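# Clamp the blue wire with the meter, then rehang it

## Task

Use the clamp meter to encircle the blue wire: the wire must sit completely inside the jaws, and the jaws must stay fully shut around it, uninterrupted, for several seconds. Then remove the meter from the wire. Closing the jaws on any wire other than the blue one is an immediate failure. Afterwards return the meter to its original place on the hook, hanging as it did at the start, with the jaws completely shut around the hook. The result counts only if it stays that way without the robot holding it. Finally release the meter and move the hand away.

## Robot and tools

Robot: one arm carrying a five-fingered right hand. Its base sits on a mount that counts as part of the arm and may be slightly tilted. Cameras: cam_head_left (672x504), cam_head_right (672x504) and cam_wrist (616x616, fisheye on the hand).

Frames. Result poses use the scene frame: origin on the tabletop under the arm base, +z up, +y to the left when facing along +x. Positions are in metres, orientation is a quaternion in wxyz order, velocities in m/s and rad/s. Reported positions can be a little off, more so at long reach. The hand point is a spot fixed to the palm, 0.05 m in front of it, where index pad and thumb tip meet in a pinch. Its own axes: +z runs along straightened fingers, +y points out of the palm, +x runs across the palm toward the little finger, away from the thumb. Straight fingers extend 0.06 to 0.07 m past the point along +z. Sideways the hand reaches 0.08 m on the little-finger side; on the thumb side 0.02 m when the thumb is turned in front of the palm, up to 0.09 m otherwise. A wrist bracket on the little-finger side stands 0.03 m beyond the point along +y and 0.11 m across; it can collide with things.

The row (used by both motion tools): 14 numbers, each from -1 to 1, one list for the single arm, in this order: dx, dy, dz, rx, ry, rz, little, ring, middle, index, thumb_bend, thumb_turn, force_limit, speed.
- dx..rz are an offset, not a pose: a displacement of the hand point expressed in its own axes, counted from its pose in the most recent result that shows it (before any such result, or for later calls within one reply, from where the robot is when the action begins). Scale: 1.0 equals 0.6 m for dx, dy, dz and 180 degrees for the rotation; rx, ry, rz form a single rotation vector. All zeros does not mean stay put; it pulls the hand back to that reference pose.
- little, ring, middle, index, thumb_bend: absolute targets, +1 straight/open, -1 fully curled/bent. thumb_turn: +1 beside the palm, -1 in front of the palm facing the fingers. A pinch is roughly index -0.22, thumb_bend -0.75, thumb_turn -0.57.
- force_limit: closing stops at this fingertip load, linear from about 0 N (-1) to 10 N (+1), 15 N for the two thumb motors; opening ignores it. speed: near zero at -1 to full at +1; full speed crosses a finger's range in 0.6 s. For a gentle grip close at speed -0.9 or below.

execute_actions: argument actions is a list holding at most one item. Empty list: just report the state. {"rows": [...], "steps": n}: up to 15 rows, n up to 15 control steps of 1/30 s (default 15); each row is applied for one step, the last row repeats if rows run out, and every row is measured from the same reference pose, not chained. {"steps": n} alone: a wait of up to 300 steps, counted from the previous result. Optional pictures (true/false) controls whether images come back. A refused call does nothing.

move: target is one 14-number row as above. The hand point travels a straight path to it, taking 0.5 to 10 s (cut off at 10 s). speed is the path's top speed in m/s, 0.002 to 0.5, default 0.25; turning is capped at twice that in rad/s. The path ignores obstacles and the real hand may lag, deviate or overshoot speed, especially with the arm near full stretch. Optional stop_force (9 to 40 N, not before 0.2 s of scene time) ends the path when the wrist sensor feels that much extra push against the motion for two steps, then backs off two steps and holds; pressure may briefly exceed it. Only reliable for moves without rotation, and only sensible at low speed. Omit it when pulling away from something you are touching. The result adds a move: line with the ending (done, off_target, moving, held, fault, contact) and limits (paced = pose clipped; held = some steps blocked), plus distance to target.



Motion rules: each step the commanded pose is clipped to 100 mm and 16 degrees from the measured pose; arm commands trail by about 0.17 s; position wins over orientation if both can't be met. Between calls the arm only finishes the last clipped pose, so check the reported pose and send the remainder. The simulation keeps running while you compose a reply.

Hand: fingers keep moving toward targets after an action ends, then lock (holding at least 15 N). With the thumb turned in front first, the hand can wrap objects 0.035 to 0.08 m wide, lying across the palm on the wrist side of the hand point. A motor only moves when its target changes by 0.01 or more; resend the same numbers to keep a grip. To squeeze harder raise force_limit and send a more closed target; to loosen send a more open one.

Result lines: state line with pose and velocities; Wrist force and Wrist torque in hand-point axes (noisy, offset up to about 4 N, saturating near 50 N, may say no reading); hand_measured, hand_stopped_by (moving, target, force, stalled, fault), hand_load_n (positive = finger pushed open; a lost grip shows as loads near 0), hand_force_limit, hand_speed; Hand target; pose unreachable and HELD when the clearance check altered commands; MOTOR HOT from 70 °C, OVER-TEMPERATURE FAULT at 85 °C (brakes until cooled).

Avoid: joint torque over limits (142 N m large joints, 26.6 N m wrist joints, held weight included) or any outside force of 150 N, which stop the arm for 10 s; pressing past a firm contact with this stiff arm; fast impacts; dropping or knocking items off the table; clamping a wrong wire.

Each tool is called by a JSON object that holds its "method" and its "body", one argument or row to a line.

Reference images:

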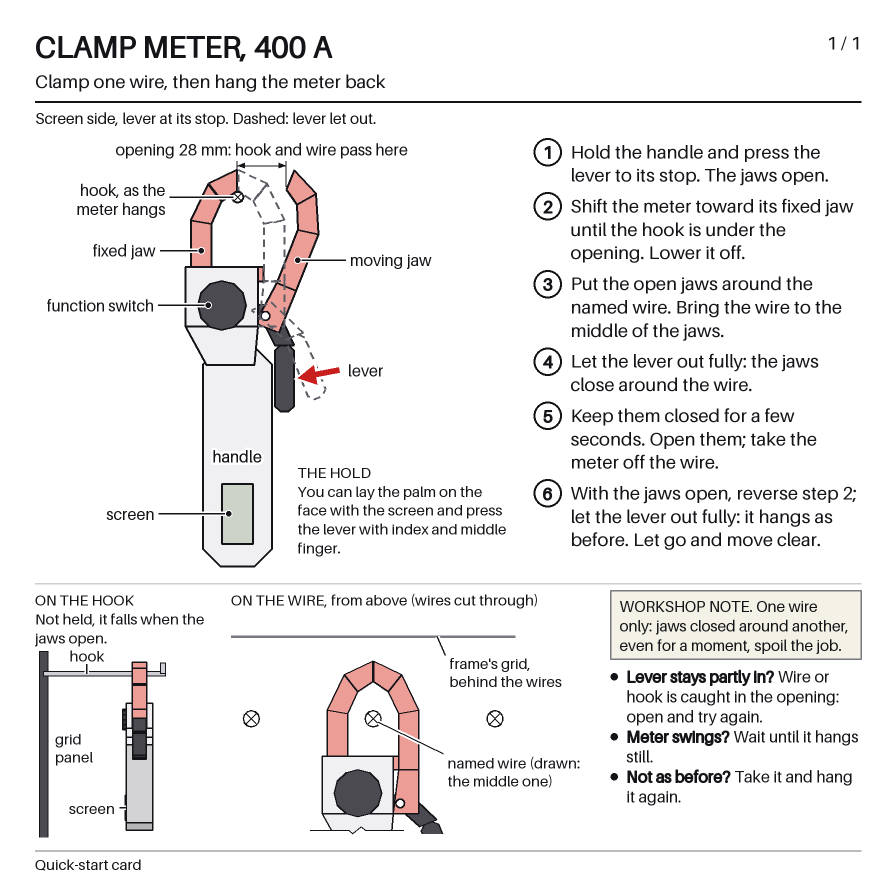

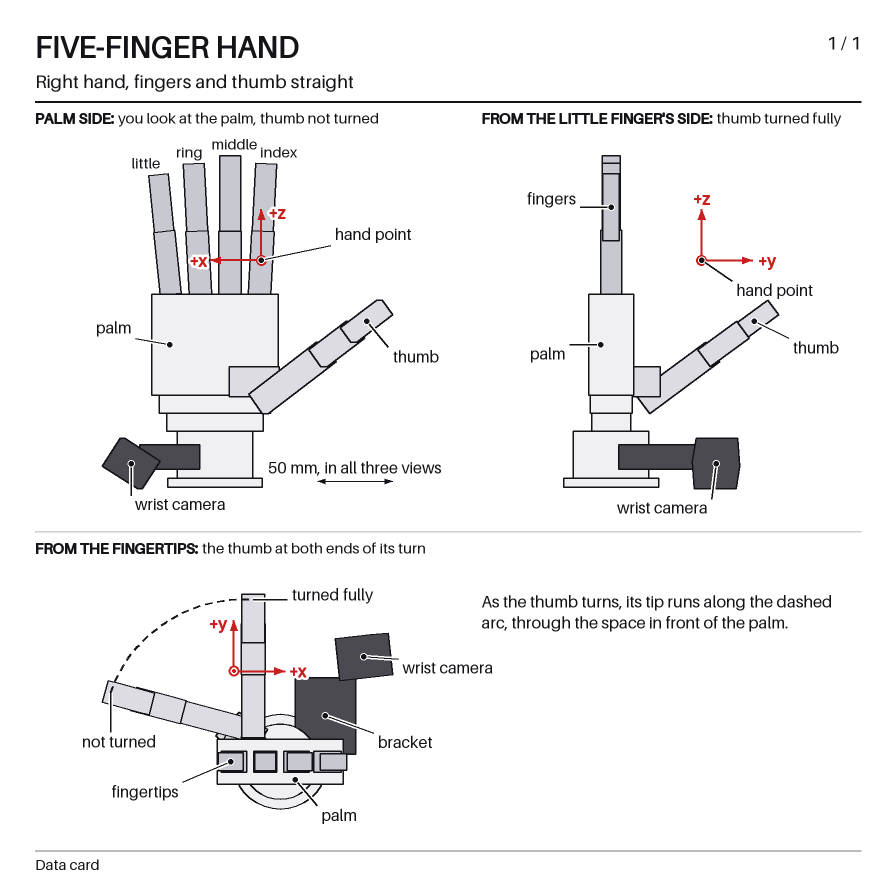

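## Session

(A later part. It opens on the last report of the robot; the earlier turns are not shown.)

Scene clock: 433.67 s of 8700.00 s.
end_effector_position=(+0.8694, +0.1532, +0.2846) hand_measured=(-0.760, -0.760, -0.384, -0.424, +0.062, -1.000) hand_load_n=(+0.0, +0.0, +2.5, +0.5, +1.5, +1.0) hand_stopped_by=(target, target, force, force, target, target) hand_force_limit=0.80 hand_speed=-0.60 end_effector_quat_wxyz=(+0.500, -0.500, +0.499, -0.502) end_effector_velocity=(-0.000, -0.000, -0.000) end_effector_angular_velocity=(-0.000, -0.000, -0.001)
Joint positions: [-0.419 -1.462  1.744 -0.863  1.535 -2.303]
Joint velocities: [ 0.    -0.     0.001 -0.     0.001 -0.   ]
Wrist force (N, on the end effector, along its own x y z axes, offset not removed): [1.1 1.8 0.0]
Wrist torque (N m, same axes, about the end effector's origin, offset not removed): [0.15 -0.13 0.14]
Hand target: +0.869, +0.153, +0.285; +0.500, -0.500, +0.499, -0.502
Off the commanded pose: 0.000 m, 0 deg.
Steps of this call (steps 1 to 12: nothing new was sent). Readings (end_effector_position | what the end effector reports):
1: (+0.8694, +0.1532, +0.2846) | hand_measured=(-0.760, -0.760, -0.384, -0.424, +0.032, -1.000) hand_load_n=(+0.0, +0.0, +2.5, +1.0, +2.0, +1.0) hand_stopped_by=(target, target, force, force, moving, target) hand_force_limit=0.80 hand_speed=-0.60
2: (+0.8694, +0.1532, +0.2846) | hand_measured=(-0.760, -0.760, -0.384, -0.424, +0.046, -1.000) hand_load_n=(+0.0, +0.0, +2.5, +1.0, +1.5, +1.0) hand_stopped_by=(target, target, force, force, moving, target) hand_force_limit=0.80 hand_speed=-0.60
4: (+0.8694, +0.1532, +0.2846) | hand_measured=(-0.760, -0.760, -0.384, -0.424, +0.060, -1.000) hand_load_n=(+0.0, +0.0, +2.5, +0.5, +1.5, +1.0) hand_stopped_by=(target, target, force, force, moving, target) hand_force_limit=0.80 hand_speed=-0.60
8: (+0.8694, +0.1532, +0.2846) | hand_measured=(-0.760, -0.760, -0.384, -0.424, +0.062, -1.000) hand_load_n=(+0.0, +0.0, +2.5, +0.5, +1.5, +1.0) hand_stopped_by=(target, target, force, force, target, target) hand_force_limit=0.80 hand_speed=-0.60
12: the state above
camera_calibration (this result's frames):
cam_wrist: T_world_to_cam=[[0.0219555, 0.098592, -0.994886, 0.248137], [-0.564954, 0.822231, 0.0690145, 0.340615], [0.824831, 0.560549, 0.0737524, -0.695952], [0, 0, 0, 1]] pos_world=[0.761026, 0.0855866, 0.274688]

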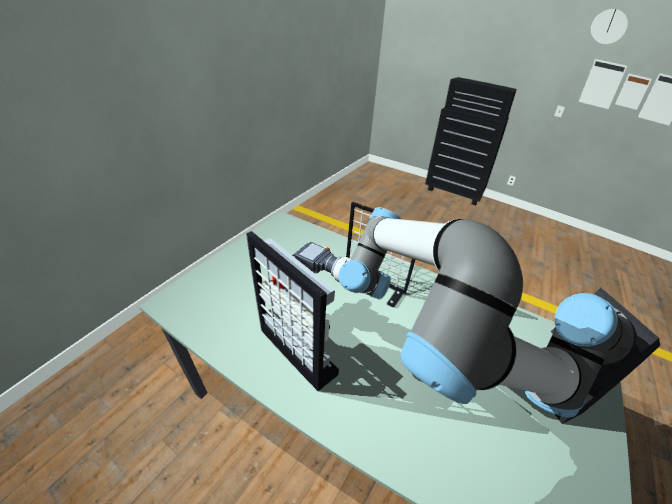

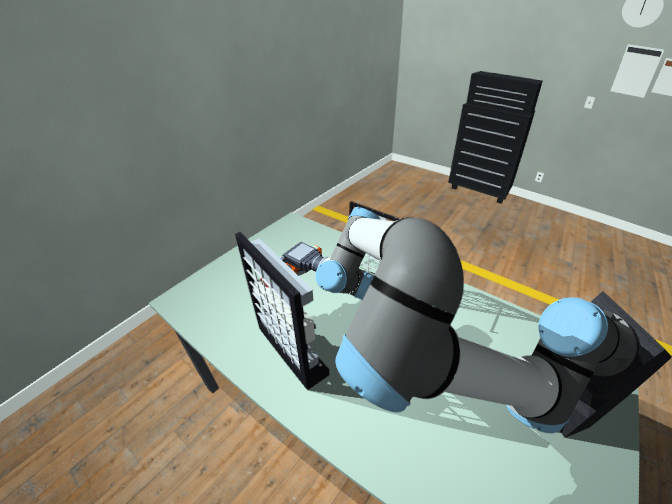

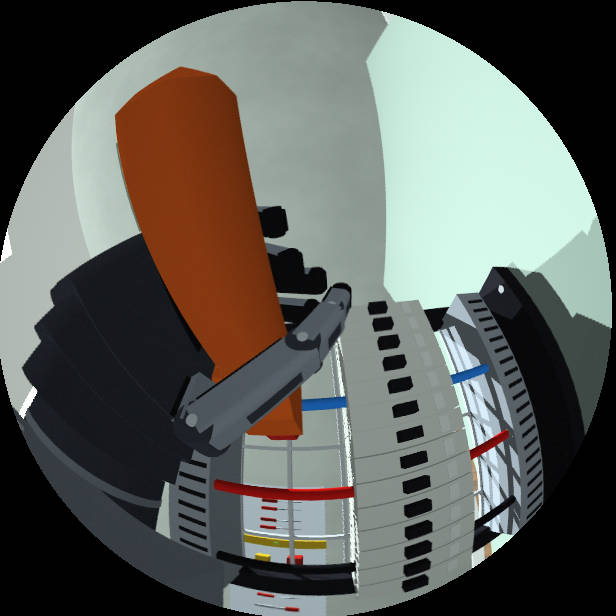

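{"method": "execute_actions", "body": {
  "actions": [
    {"rows": [[0,0,0,0,0,0,-0.76,-0.76,-0.9,-0.9,0.06,-1,0.8,-0.75]], "steps": 15}
  ],
  "pictures": false
}}

{"method": "wait", "body": {
  "seconds": 0.4
}}

{"method": "zoom_image", "body": {
  "camera": "cam_head_left",
  "region": [262, 262, 302, 302]
}}

Scene clock: 437.53 s of 8700.00 s.
end_effector_position=(+0.8694, +0.1532, +0.2847) hand_measured=(-0.760, -0.760, -0.550, -0.588, +0.062, -1.000) hand_load_n=(+0.0, +0.0, +0.0, +8.0, +3.5, -1.0) hand_stopped_by=(target, target, moving, moving, target, target) hand_force_limit=0.80 hand_speed=-0.75 end_effector_quat_wxyz=(+0.500, -0.500, +0.499, -0.502) end_effector_velocity=(+0.000, +0.000, +0.000) end_effector_angular_velocity=(-0.002, -0.001, +0.001)
Joint positions: [-0.419 -1.462  1.744 -0.863  1.535 -2.303]
Joint velocities: [-0.     0.    -0.001 -0.    -0.    -0.002]
Wrist force (N, on the end effector, along its own x y z axes, offset not removed): [-0.2 1.2 0.7]
Wrist torque (N m, same axes, about the end effector's origin, offset not removed): [-0.12 0.03 0.03]
Hand target: +0.869, +0.153, +0.285; +0.500, -0.500, +0.499, -0.502
Off the commanded pose: 0.000 m, 0 deg.
Steps of this call (steps 1 to 90: nothing new was sent; then 0.37 s passed at rest; steps 91 to 105: all 15 steps of this action). Readings (end_effector_position | what the end effector reports):
91: (+0.8694, +0.1532, +0.2847) | hand_measured=(-0.760, -0.760, -0.384, -0.424, +0.062, -1.000) hand_load_n=(+0.0, +0.0, +2.5, +0.5, +1.5, +1.0) hand_stopped_by=(target, target, moving, moving, target, target) hand_force_limit=0.80 hand_speed=-0.75
92: (+0.8694, +0.1532, +0.2847) | hand_measured=(-0.760, -0.760, -0.384, -0.424, +0.062, -1.000) hand_load_n=(+0.0, +0.0, +2.5, +0.5, +1.5, +1.0) hand_stopped_by=(target, target, moving, moving, target, target) hand_force_limit=0.80 hand_speed=-0.75
94: (+0.8694, +0.1532, +0.2847) | hand_measured=(-0.760, -0.760, -0.396, -0.436, +0.062, -1.000) hand_load_n=(+0.0, +0.0, +2.0, +1.0, +1.5, +1.0) hand_stopped_by=(target, target, moving, moving, target, target) hand_force_limit=0.80 hand_speed=-0.75
98: (+0.8694, +0.1532, +0.2847) | hand_measured=(-0.760, -0.760, -0.452, -0.492, +0.062, -1.000) hand_load_n=(+0.0, +0.0, +1.5, +3.5, +2.0, +0.0) hand_stopped_by=(target, target, moving, moving, target, target) hand_force_limit=0.80 hand_speed=-0.75
105: the state above

Scene clock: 437.93 s of 8700.00 s.
end_effector_position=(+0.8694, +0.1532, +0.2847) hand_measured=(-0.760, -0.760, -0.656, -0.614, +0.064, -1.000) hand_load_n=(+0.0, +0.0, +10.0, +4.5, +5.5, +0.5) hand_stopped_by=(target, target, force, force, target, target) hand_force_limit=0.80 hand_speed=-0.75 end_effector_quat_wxyz=(+0.500, -0.500, +0.499, -0.502) end_effector_velocity=(+0.000, +0.000, -0.000) end_effector_angular_velocity=(-0.000, +0.000, +0.000)
Joint positions: [-0.419 -1.462  1.744 -0.863  1.535 -2.303]
Joint velocities: [-0. -0. -0.  0. -0. -0.]
Wrist force (N, on the end effector, along its own x y z axes, offset not removed): [1.4 2.4 -0.1]
Wrist torque (N m, same axes, about the end effector's origin, offset not removed): [0.23 -0.13 0.15]
Hand target: +0.869, +0.153, +0.285; +0.500, -0.500, +0.499, -0.502
Off the commanded pose: 0.000 m, 0 deg.
Steps of this call (steps 1 to 12: nothing new was sent). Readings (end_effector_position | what the end effector reports):
1: (+0.8694, +0.1532, +0.2847) | hand_measured=(-0.760, -0.760, -0.564, -0.602, +0.062, -1.000) hand_load_n=(+0.0, +0.0, +0.0, +9.0, +4.0, -1.0) hand_stopped_by=(target, target, moving, moving, target, target) hand_force_limit=0.80 hand_speed=-0.75
2: (+0.8694, +0.1532, +0.2847) | hand_measured=(-0.760, -0.760, -0.578, -0.616, +0.064, -1.000) hand_load_n=(+0.0, +0.0, +0.0, +9.5, +4.0, -1.0) hand_stopped_by=(target, target, moving, force, target, target) hand_force_limit=0.80 hand_speed=-0.75
4: (+0.8694, +0.1532, +0.2847) | hand_measured=(-0.760, -0.760, -0.606, -0.614, +0.064, -1.000) hand_load_n=(+0.0, +0.0, +1.5, +7.0, +4.0, -0.5) hand_stopped_by=(target, target, moving, force, target, target) hand_force_limit=0.80 hand_speed=-0.75
8: (+0.8694, +0.1532, +0.2847) | hand_measured=(-0.760, -0.760, -0.658, -0.614, +0.064, -1.000) hand_load_n=(+0.0, +0.0, +10.5, +4.5, +5.5, +0.5) hand_stopped_by=(target, target, force, force, target, target) hand_force_limit=0.80 hand_speed=-0.75
12: the state above
camera_calibration (this result's frames):
cam_wrist: T_world_to_cam=[[0.0219694, 0.0985799, -0.994887, 0.248149], [-0.564944, 0.822239, 0.0689977, 0.340632], [0.824837, 0.560539, 0.0737562, -0.69595], [0, 0, 0, 1]] pos_world=[0.761032, 0.0855636, 0.274708]

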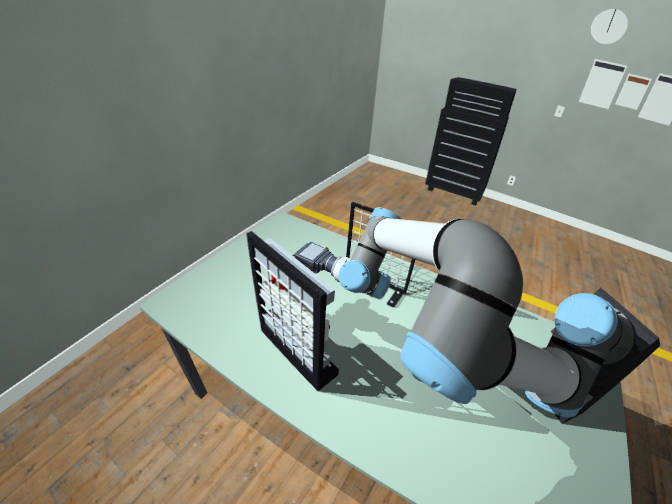

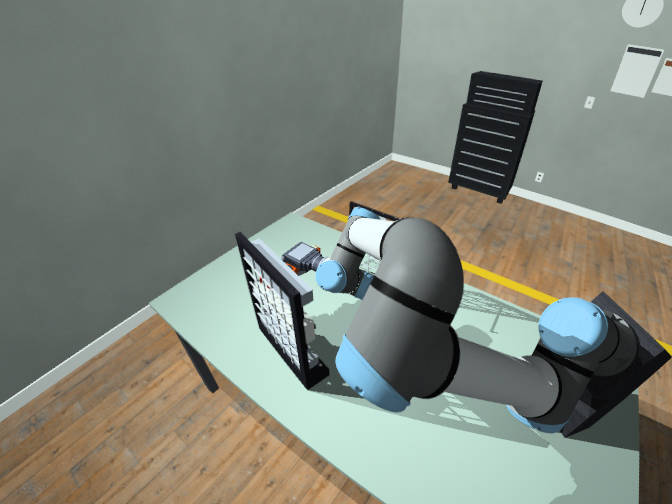

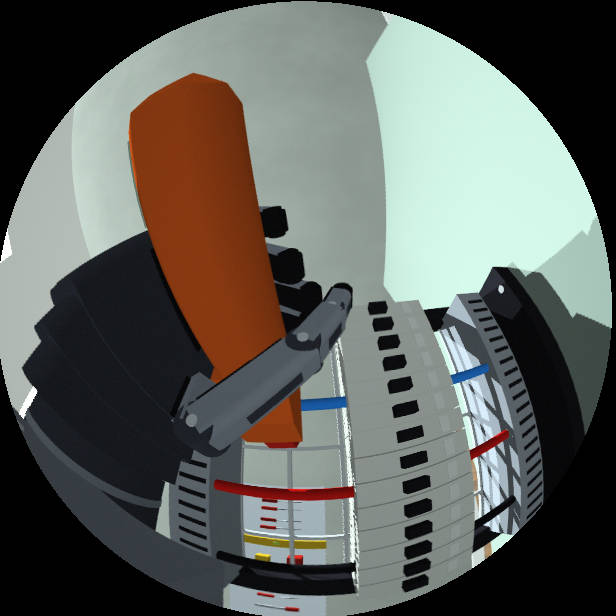

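Region (262, 262, 302, 302) of cam_head_left's 672x504 image, scaled by 12.600, with more detail than that image has.

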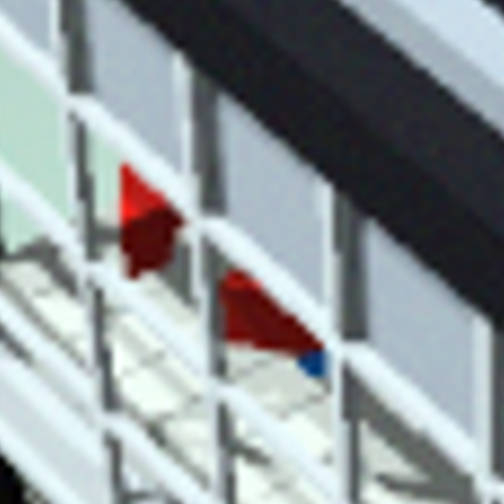

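{"method": "execute_actions", "body": {
  "actions": [
    {"rows": [[0,0,0,0,0,0,-1,-1,-0.9,-0.9,0.06,-1,0.0,-0.75]], "steps": 15}
  ],
  "pictures": false
}}

{"method": "wait", "body": {
  "seconds": 0.3
}}

Scene clock: 443.67 s of 8700.00 s.
end_effector_position=(+0.8694, +0.1532, +0.2846) hand_measured=(-0.868, -0.826, -0.656, -0.614, +0.064, -1.000) hand_load_n=(+9.0, +5.5, +9.5, +4.5, +5.5, +1.0) hand_stopped_by=(force, force, force, force, target, target) hand_force_limit=0.00 hand_speed=-0.75 end_effector_quat_wxyz=(+0.500, -0.500, +0.499, -0.502) end_effector_velocity=(-0.000, +0.000, -0.000) end_effector_angular_velocity=(+0.000, +0.000, +0.000)
Joint positions: [-0.419 -1.462  1.744 -0.863  1.535 -2.303]
Joint velocities: [-0. -0.  0. -0. -0.  0.]
Wrist force (N, on the end effector, along its own x y z axes, offset not removed): [0.0 0.9 0.5]
Wrist torque (N m, same axes, about the end effector's origin, offset not removed): [-0.12 0.17 0.08]
Hand target: +0.869, +0.153, +0.285; +0.500, -0.500, +0.499, -0.502
Off the commanded pose: 0.000 m, 0 deg.
Steps of this call (steps 1 to 90: nothing new was sent; then 2.23 s passed at rest; steps 91 to 105: all 15 steps of this action). Readings (end_effector_position | what the end effector reports):
91: (+0.8694, +0.1532, +0.2846) | hand_measured=(-0.760, -0.760, -0.656, -0.614, +0.064, -1.000) hand_load_n=(+0.0, +0.0, +10.0, +4.5, +5.5, +0.5) hand_stopped_by=(moving, moving, force, force, target, target) hand_force_limit=0.00 hand_speed=-0.75
92: (+0.8694, +0.1532, +0.2846) | hand_measured=(-0.760, -0.760, -0.656, -0.614, +0.064, -1.000) hand_load_n=(+0.0, +0.0, +10.0, +4.5, +5.5, +0.5) hand_stopped_by=(moving, moving, force, force, target, target) hand_force_limit=0.00 hand_speed=-0.75
94: (+0.8694, +0.1532, +0.2846) | hand_measured=(-0.772, -0.772, -0.656, -0.614, +0.064, -1.000) hand_load_n=(+0.0, +0.0, +10.0, +4.5, +5.5, +0.5) hand_stopped_by=(moving, moving, force, force, target, target) hand_force_limit=0.00 hand_speed=-0.75
98: (+0.8694, +0.1532, +0.2846) | hand_measured=(-0.828, -0.826, -0.656, -0.614, +0.064, -1.000) hand_load_n=(+0.0, +7.0, +9.5, +4.5, +5.5, +0.5) hand_stopped_by=(moving, force, force, force, target, target) hand_force_limit=0.00 hand_speed=-0.75
105: the state above

Scene clock: 443.97 s of 8700.00 s.
end_effector_position=(+0.8694, +0.1532, +0.2846) hand_measured=(-0.868, -0.826, -0.656, -0.614, +0.064, -1.000) hand_load_n=(+9.0, +5.5, +9.5, +4.5, +5.5, +1.0) hand_stopped_by=(force, force, force, force, target, target) hand_force_limit=0.00 hand_speed=-0.75 end_effector_quat_wxyz=(+0.500, -0.500, +0.499, -0.502) end_effector_velocity=(+0.000, +0.000, +0.000) end_effector_angular_velocity=(+0.001, -0.001, +0.001)
Joint positions: [-0.419 -1.462  1.744 -0.863  1.535 -2.303]
Joint velocities: [-0.     0.    -0.001 -0.    -0.     0.001]
Wrist force (N, on the end effector, along its own x y z axes, offset not removed): [0.1 0.7 1.0]
Wrist torque (N m, same axes, about the end effector's origin, offset not removed): [-0.14 0.09 0.06]
Hand target: +0.869, +0.153, +0.285; +0.500, -0.500, +0.499, -0.502
Off the commanded pose: 0.000 m, 0 deg.
Steps of this call (steps 1 to 9: nothing new was sent). Readings (end_effector_position | what the end effector reports):
1: (+0.8694, +0.1532, +0.2846) | hand_measured=(-0.868, -0.826, -0.656, -0.614, +0.064, -1.000) hand_load_n=(+9.0, +5.5, +9.5, +4.5, +5.5, +1.0) hand_stopped_by=(force, force, force, force, target, target) hand_force_limit=0.00 hand_speed=-0.75
2: (+0.8694, +0.1532, +0.2846) | hand_measured=(-0.868, -0.826, -0.656, -0.614, +0.064, -1.000) hand_load_n=(+9.0, +5.5, +9.5, +4.5, +5.5, +1.0) hand_stopped_by=(force, force, force, force, target, target) hand_force_limit=0.00 hand_speed=-0.75
4: (+0.8694, +0.1532, +0.2846) | hand_measured=(-0.868, -0.826, -0.656, -0.614, +0.064, -1.000) hand_load_n=(+9.0, +5.5, +9.5, +4.5, +5.5, +1.0) hand_stopped_by=(force, force, force, force, target, target) hand_force_limit=0.00 hand_speed=-0.75
8: (+0.8694, +0.1532, +0.2846) | hand_measured=(-0.868, -0.826, -0.656, -0.614, +0.064, -1.000) hand_load_n=(+9.0, +5.5, +9.5, +4.5, +5.5, +1.0) hand_stopped_by=(force, force, force, force, target, target) hand_force_limit=0.00 hand_speed=-0.75
9: the state above
camera_calibration (this result's frames):
cam_wrist: T_world_to_cam=[[0.0219557, 0.0985919, -0.994886, 0.248137], [-0.564954, 0.822231, 0.0690143, 0.340615], [0.82483, 0.560549, 0.0737526, -0.695952], [0, 0, 0, 1]] pos_world=[0.761026, 0.0855867, 0.274689]

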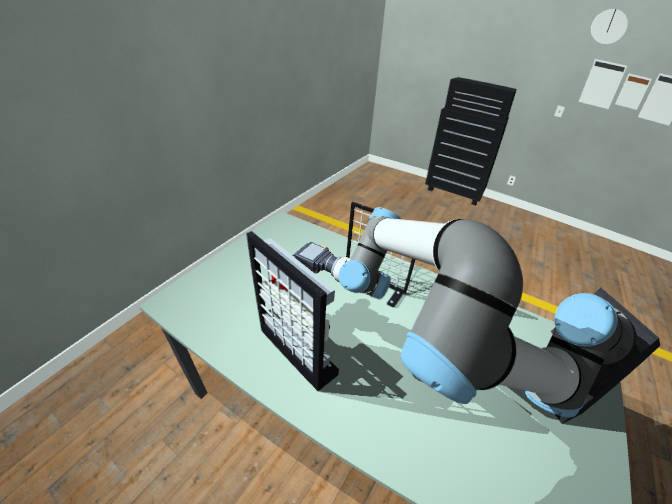

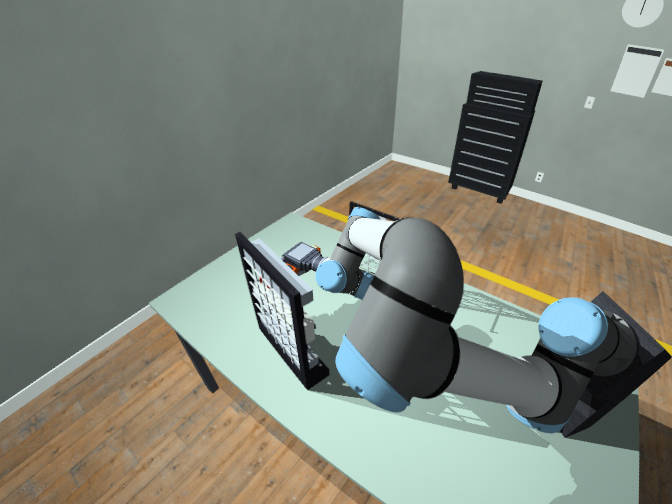

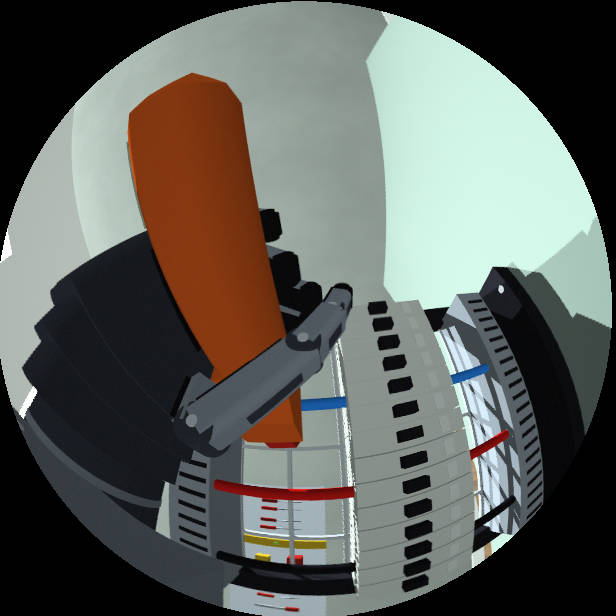

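{"method": "zoom_image", "body": {
  "camera": "cam_wrist",
  "region": [240, 390, 350, 470]
}}

{"method": "zoom_image", "body": {
  "camera": "cam_head_left",
  "region": [262, 262, 302, 302]
}}

Region (240, 390, 350, 470) of cam_wrist's 616x616 image, scaled by 4.582, with more detail than that image has; it fills the top 367 rows of this view, and the rest is white.

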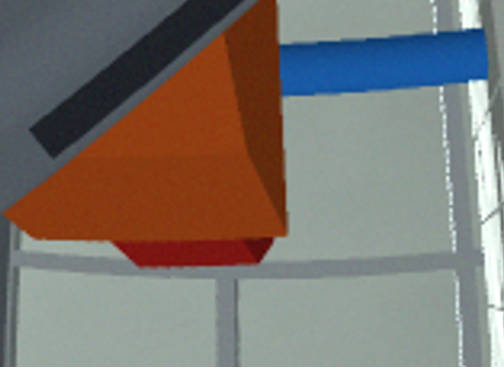

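Region (262, 262, 302, 302) of cam_head_left's 672x504 image, scaled by 12.600, with more detail than that image has.

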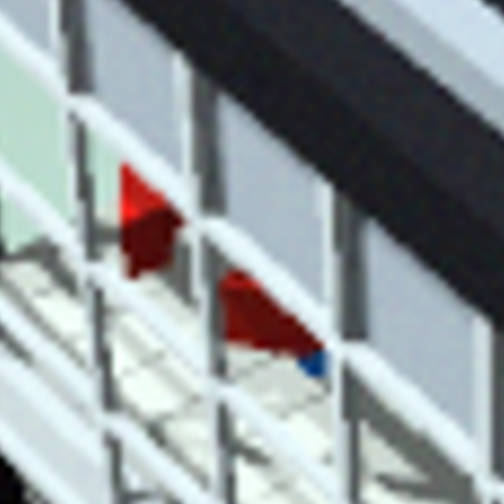

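{"method": "move", "body": {
  "target": [0,0,-0.011,0,0,0,-1,-1,-0.9,-0.9,0.06,-1,0.0,-0.75],
  "speed": 0.01
}}

{"method": "zoom_image", "body": {
  "camera": "cam_head_left",
  "region": [250, 230, 340, 320]
}}

Scene clock: 454.67 s of 8700.00 s.
end_effector_position=(+0.8631, +0.1532, +0.2846) hand_measured=(-0.868, -0.826, -0.656, -0.614, +0.064, -1.000) hand_load_n=(+9.0, +5.5, +9.5, +4.5, +5.5, +1.0) hand_stopped_by=(force, force, force, force, target, target) hand_force_limit=0.00 hand_speed=-0.75 end_effector_quat_wxyz=(+0.500, -0.500, +0.499, -0.502) end_effector_velocity=(-0.003, -0.000, -0.000) end_effector_angular_velocity=(-0.001, +0.000, -0.000)
Joint positions: [-0.419 -1.471  1.765 -0.873  1.534 -2.302]
Joint velocities: [-0.    -0.004  0.009 -0.004 -0.    -0.001]
Wrist force (N, on the end effector, along its own x y z axes, offset not removed): [0.8 2.0 1.4]
Wrist torque (N m, same axes, about the end effector's origin, offset not removed): [-0.01 -0.14 0.15]
Hand target: +0.863, +0.153, +0.285; +0.500, -0.500, +0.499, -0.502
Off the commanded pose: 0.000 m, 0 deg.
After step 90, 6.83 s passed at rest.
move: done
camera_calibration (this result's frames):
cam_wrist: T_world_to_cam=[[0.0219456, 0.0985914, -0.994886, 0.248269], [-0.564941, 0.822239, 0.0690208, 0.337059], [0.824839, 0.560538, 0.0737429, -0.690773], [0, 0, 0, 1]] pos_world=[0.754746, 0.0855842, 0.274674]

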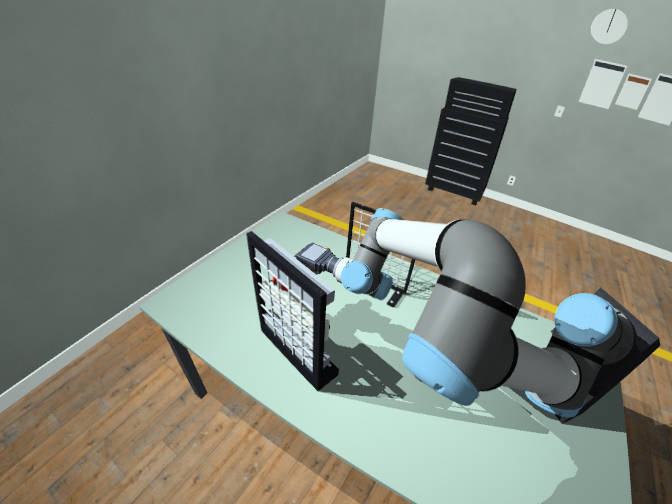

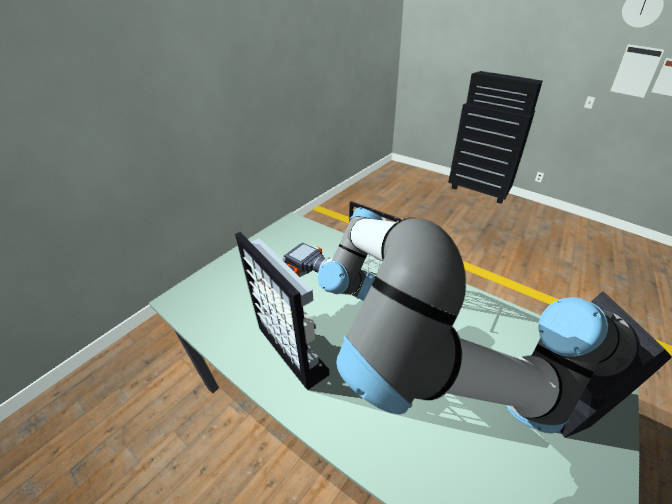

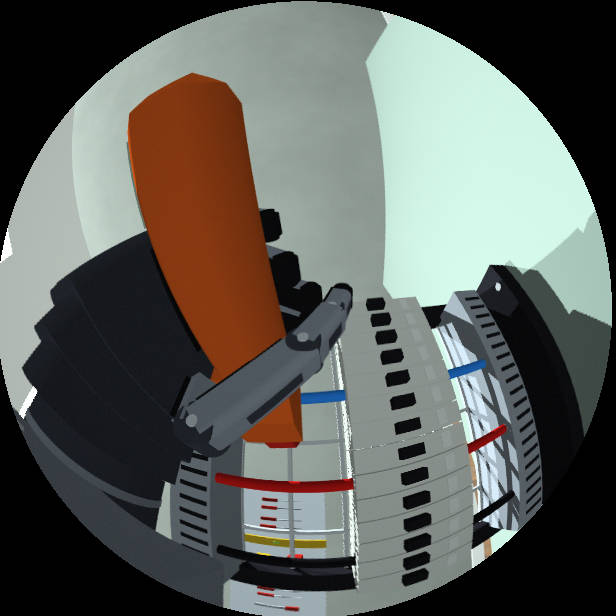

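Region (250, 230, 340, 320) of cam_head_left's 672x504 image, scaled by 5.600, with more detail than that image has.

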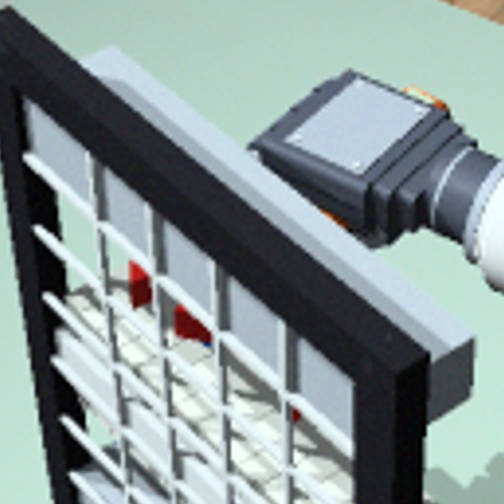

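{"method": "move", "body": {
  "target": [0.09,0,0,0,0,0,-1,-1,-0.9,-0.9,0.06,-1,0.0,-0.75],
  "speed": 0.012,
  "stop_force": 9
}}

{"method": "zoom_image", "body": {
  "camera": "cam_head_right",
  "region": [230, 200, 390, 330]
}}

Scene clock: 463.90 s of 8700.00 s.
end_effector_position=(+0.8631, +0.0996, +0.2848) hand_measured=(-0.868, -0.826, -0.656, -0.614, +0.064, -1.000) hand_load_n=(+9.0, +5.5, +9.5, +4.5, +5.5, +1.0) hand_stopped_by=(force, force, force, force, target, target) hand_force_limit=0.00 hand_speed=-0.75 end_effector_quat_wxyz=(+0.500, -0.499, +0.499, -0.502) end_effector_velocity=(+0.000, -0.002, -0.000) end_effector_angular_velocity=(-0.001, +0.000, +0.001)
Joint positions: [-0.492 -1.413  1.786 -0.956  1.474 -2.262]
Joint velocities: [-0.003  0.003  0.    -0.004 -0.003  0.001]
Wrist force (N, on the end effector, along its own x y z axes, offset not removed): [1.5 1.0 1.4]
Wrist torque (N m, same axes, about the end effector's origin, offset not removed): [-0.09 -0.16 0.10]
Hand target: +0.863, +0.099, +0.285; +0.500, -0.499, +0.499, -0.502
Off the commanded pose: 0.000 m, 0 deg.
After step 90, 1.47 s passed at rest.
move: done
camera_calibration (this result's frames):
cam_wrist: T_world_to_cam=[[0.0220706, 0.098731, -0.994869, 0.253576], [-0.56493, 0.822243, 0.0690669, 0.381182], [0.824843, 0.560508, 0.0739236, -0.660769], [0, 0, 0, 1]] pos_world=[0.754776, 0.031906, 0.274795]

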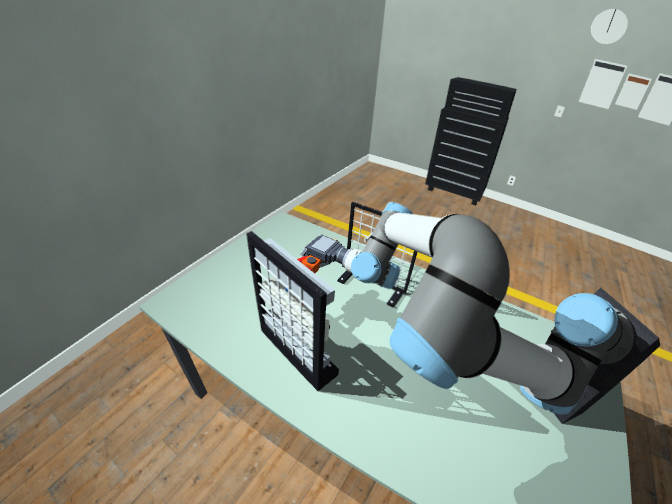

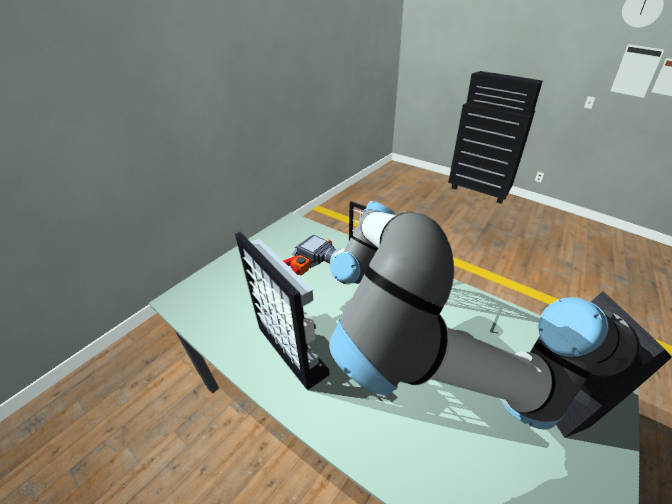

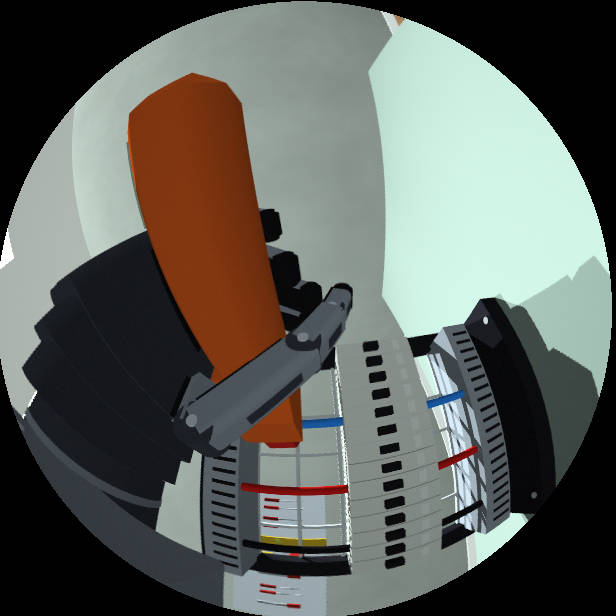

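Region (230, 200, 390, 330) of cam_head_right's 672x504 image, scaled by 3.150, with more detail than that image has; it fills the top 410 rows of this view, and the rest is white.

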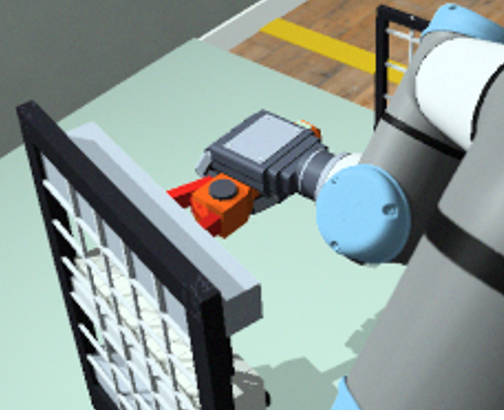

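{"method": "move", "body": {
  "target": [0.0492,0,-0.0057,0,0,0,-1,-1,-0.9,-0.9,0.06,-1,0.0,-0.75],
  "speed": 0.05
}}

{"method": "zoom_image", "body": {
  "camera": "cam_head_right",
  "region": [230, 200, 390, 330]
}}

Scene clock: 468.77 s of 8700.00 s.
end_effector_position=(+0.8598, +0.0703, +0.2848) hand_measured=(-0.868, -0.826, -0.656, -0.614, +0.064, -1.000) hand_load_n=(+9.0, +5.5, +9.5, +4.5, +5.5, +1.0) hand_stopped_by=(force, force, force, force, target, target) hand_force_limit=0.00 hand_speed=-0.75 end_effector_quat_wxyz=(+0.500, -0.499, +0.499, -0.502) end_effector_velocity=(-0.001, -0.003, -0.000) end_effector_angular_velocity=(+0.000, +0.001, -0.001)
Joint positions: [-0.53  -1.381  1.802 -1.006  1.442 -2.241]
Joint velocities: [-0.003  0.003  0.002 -0.004 -0.002  0.002]
Wrist force (N, on the end effector, along its own x y z axes, offset not removed): [1.6 2.2 1.8]
Wrist torque (N m, same axes, about the end effector's origin, offset not removed): [-0.06 -0.21 0.14]
Hand target: +0.860, +0.070, +0.285; +0.500, -0.499, +0.499, -0.502
Off the commanded pose: 0.000 m, 0 deg.
After step 90, 0.83 s passed at rest.
move: done
camera_calibration (this result's frames):
cam_wrist: T_world_to_cam=[[0.0221359, 0.0987945, -0.994862, 0.256545], [-0.564907, 0.822257, 0.0690847, 0.403279], [0.824858, 0.560475, 0.0740111, -0.641638], [0, 0, 0, 1]] pos_world=[0.751396, 0.0026774, 0.274854]

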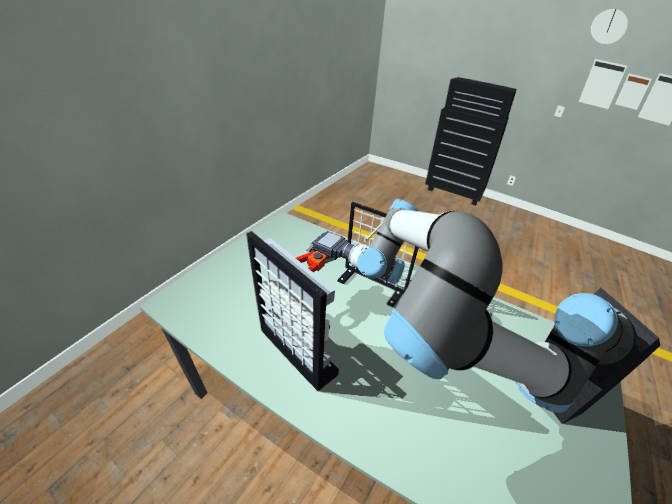

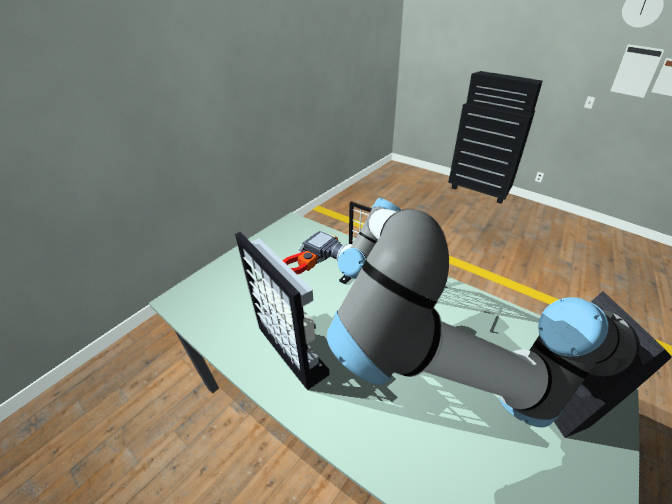

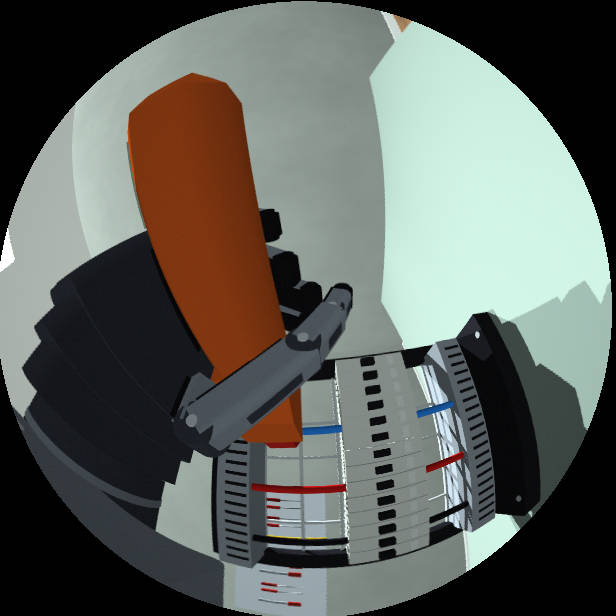

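Region (230, 200, 390, 330) of cam_head_right's 672x504 image, scaled by 3.150, with more detail than that image has; it fills the top 410 rows of this view, and the rest is white.

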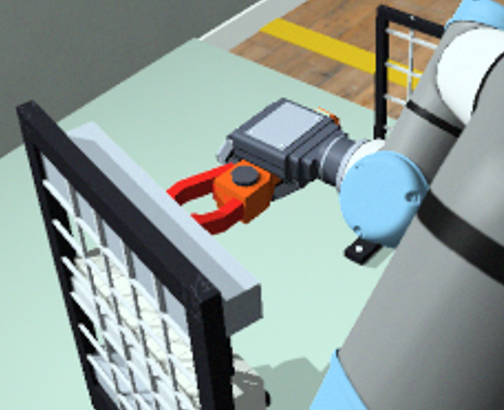

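{"method": "move", "body": {
  "target": [0.1427,0.1563,-0.1703,0,0,0.5,-1,-1,-0.9,-0.9,0.06,-1,0.0,-0.75],
  "speed": 0.2
}}

Scene clock: 476.27 s of 8700.00 s.
end_effector_position=(+0.7579, -0.0152, +0.1911) hand_measured=(-0.868, -0.826, -0.656, -0.614, +0.064, -1.000) hand_load_n=(+9.0, +5.5, +9.5, +4.5, +5.5, +1.0) hand_stopped_by=(force, force, force, force, target, target) hand_force_limit=0.00 hand_speed=-0.75 end_effector_quat_wxyz=(+0.708, -0.001, +0.706, -0.002) end_effector_velocity=(-0.001, -0.001, -0.001) end_effector_angular_velocity=(+0.016, -0.001, +0.001)
Joint positions: [-0.417 -0.944  1.892 -1.528  1.537 -0.735]
Joint velocities: [ 0.002  0.004 -0.001 -0.005  0.002  0.015]
Wrist force (N, on the end effector, along its own x y z axes, offset not removed): [3.2 0.8 0.5]
Wrist torque (N m, same axes, about the end effector's origin, offset not removed): [0.11 -0.13 0.20]
Hand target: +0.758, -0.015, +0.191; +0.708, -0.000, +0.706, -0.001
Off the commanded pose: 0.000 m, 0 deg.
After step 90, 0.07 s passed at rest.
move: done
camera_calibration (this result's frames):
cam_wrist: T_world_to_cam=[[0.020059, 0.995109, 0.0967253, -0.019394], [-0.568059, -0.0682686, 0.820151, 0.267839], [0.822743, -0.0713971, 0.563911, -0.604363], [0, 0, 0, 1]] pos_world=[0.649773, -0.00556563, 0.123015]

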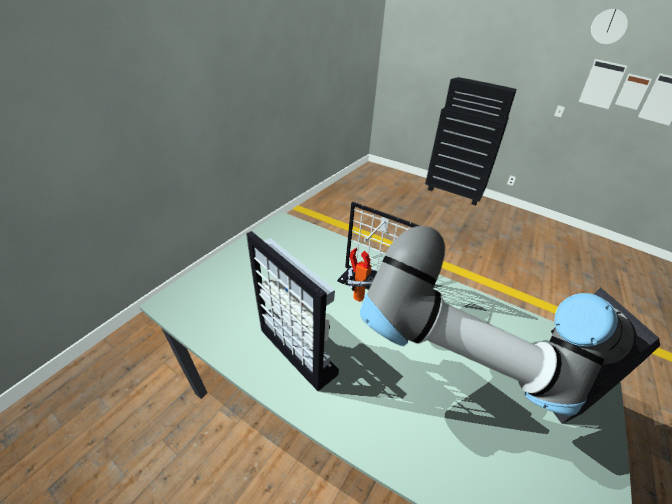

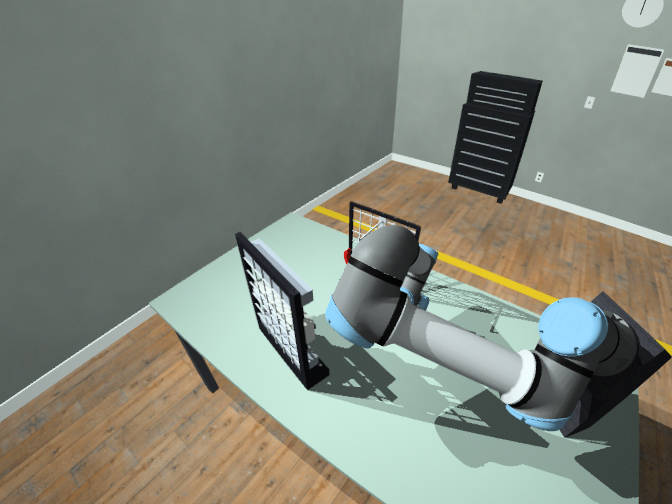

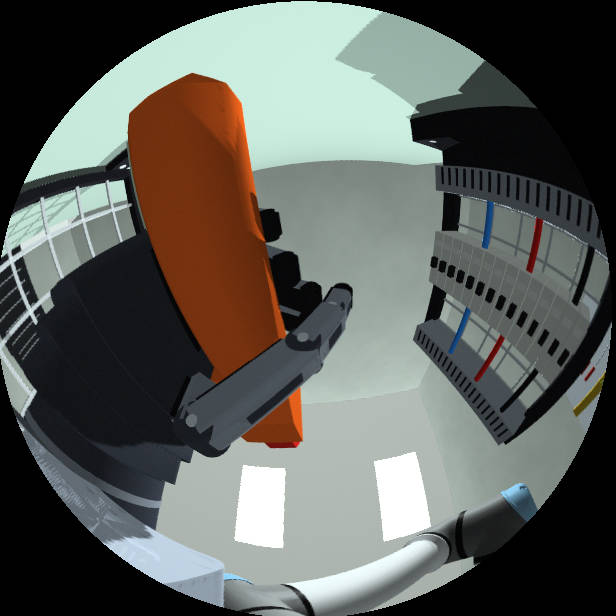

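{"method": "execute_actions", "body": {
  "actions": []
}}

Scene clock: 500.90 s of 8700.00 s.
end_effector_position=(+0.7578, -0.0153, +0.1910) hand_measured=(-0.868, -0.826, -0.656, -0.614, +0.064, -1.000) hand_load_n=(+9.0, +5.5, +9.5, +4.5, +5.5, +1.0) hand_stopped_by=(force, force, force, force, target, target) hand_force_limit=0.00 hand_speed=-0.75 end_effector_quat_wxyz=(+0.708, -0.000, +0.706, -0.001) end_effector_velocity=(-0.000, -0.000, -0.000) end_effector_angular_velocity=(+0.001, +0.001, -0.001)
Joint positions: [-0.416 -0.944  1.892 -1.528  1.537 -0.733]
Joint velocities: [ 0.     0.     0.001  0.    -0.     0.001]
Wrist force (N, on the end effector, along its own x y z axes, offset not removed): [2.8 -0.4 0.7]
Wrist torque (N m, same axes, about the end effector's origin, offset not removed): [-0.02 -0.02 0.00]
Hand target: +0.758, -0.015, +0.191; +0.708, -0.000, +0.706, -0.001
Off the commanded pose: 0.000 m, 0 deg.
Steps of this call (steps 1 to 90: nothing new was sent; then 21.63 s passed at rest). Readings (end_effector_position | what the end effector reports):
1: (+0.7579, -0.0152, +0.1911) | hand_measured=(-0.868, -0.826, -0.656, -0.614, +0.064, -1.000) hand_load_n=(+9.0, +5.5, +9.5, +4.5, +5.5, +1.0) hand_stopped_by=(force, force, force, force, target, target) hand_force_limit=0.00 hand_speed=-0.75
2: (+0.7578, -0.0153, +0.1911) | hand_measured=(-0.868, -0.826, -0.656, -0.614, +0.064, -1.000) hand_load_n=(+9.0, +5.5, +9.5, +4.5, +5.5, +1.0) hand_stopped_by=(force, force, force, force, target, target) hand_force_limit=0.00 hand_speed=-0.75
4: (+0.7578, -0.0153, +0.1911) | hand_measured=(-0.868, -0.826, -0.656, -0.614, +0.064, -1.000) hand_load_n=(+9.0, +5.5, +9.5, +4.5, +5.5, +1.0) hand_stopped_by=(force, force, force, force, target, target) hand_force_limit=0.00 hand_speed=-0.75
8: (+0.7578, -0.0153, +0.1910) | hand_measured=(-0.868, -0.826, -0.656, -0.614, +0.064, -1.000) hand_load_n=(+9.0, +5.5, +9.5, +4.5, +5.5, +1.0) hand_stopped_by=(force, force, force, force, target, target) hand_force_limit=0.00 hand_speed=-0.75
90: the state above
camera_calibration (this result's frames):
cam_wrist: T_world_to_cam=[[0.0199636, 0.994923, 0.0986389, -0.0195901], [-0.568119, -0.0698943, 0.819973, 0.267907], [0.822704, -0.0724083, 0.56384, -0.604194], [0, 0, 0, 1]] pos_world=[0.649667, -0.00553288, 0.122925]

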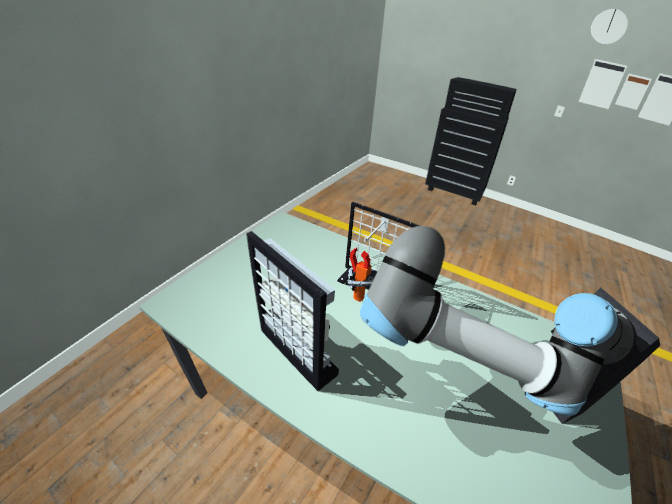

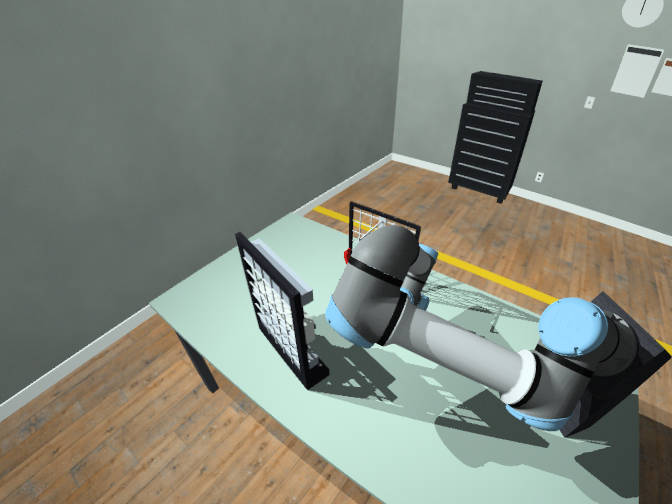

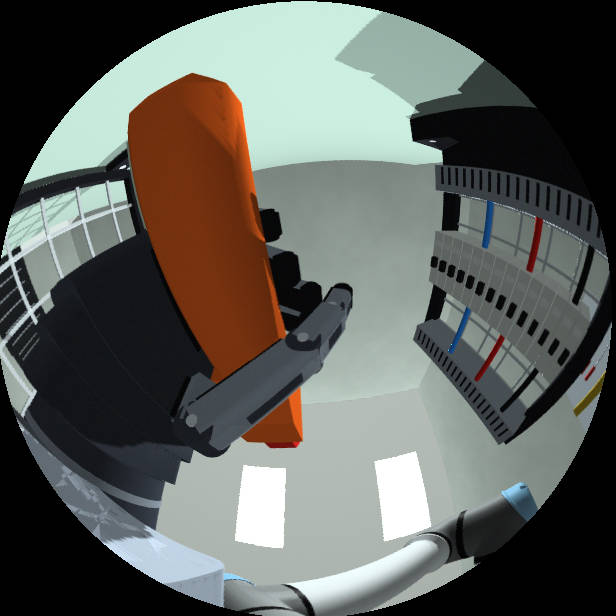

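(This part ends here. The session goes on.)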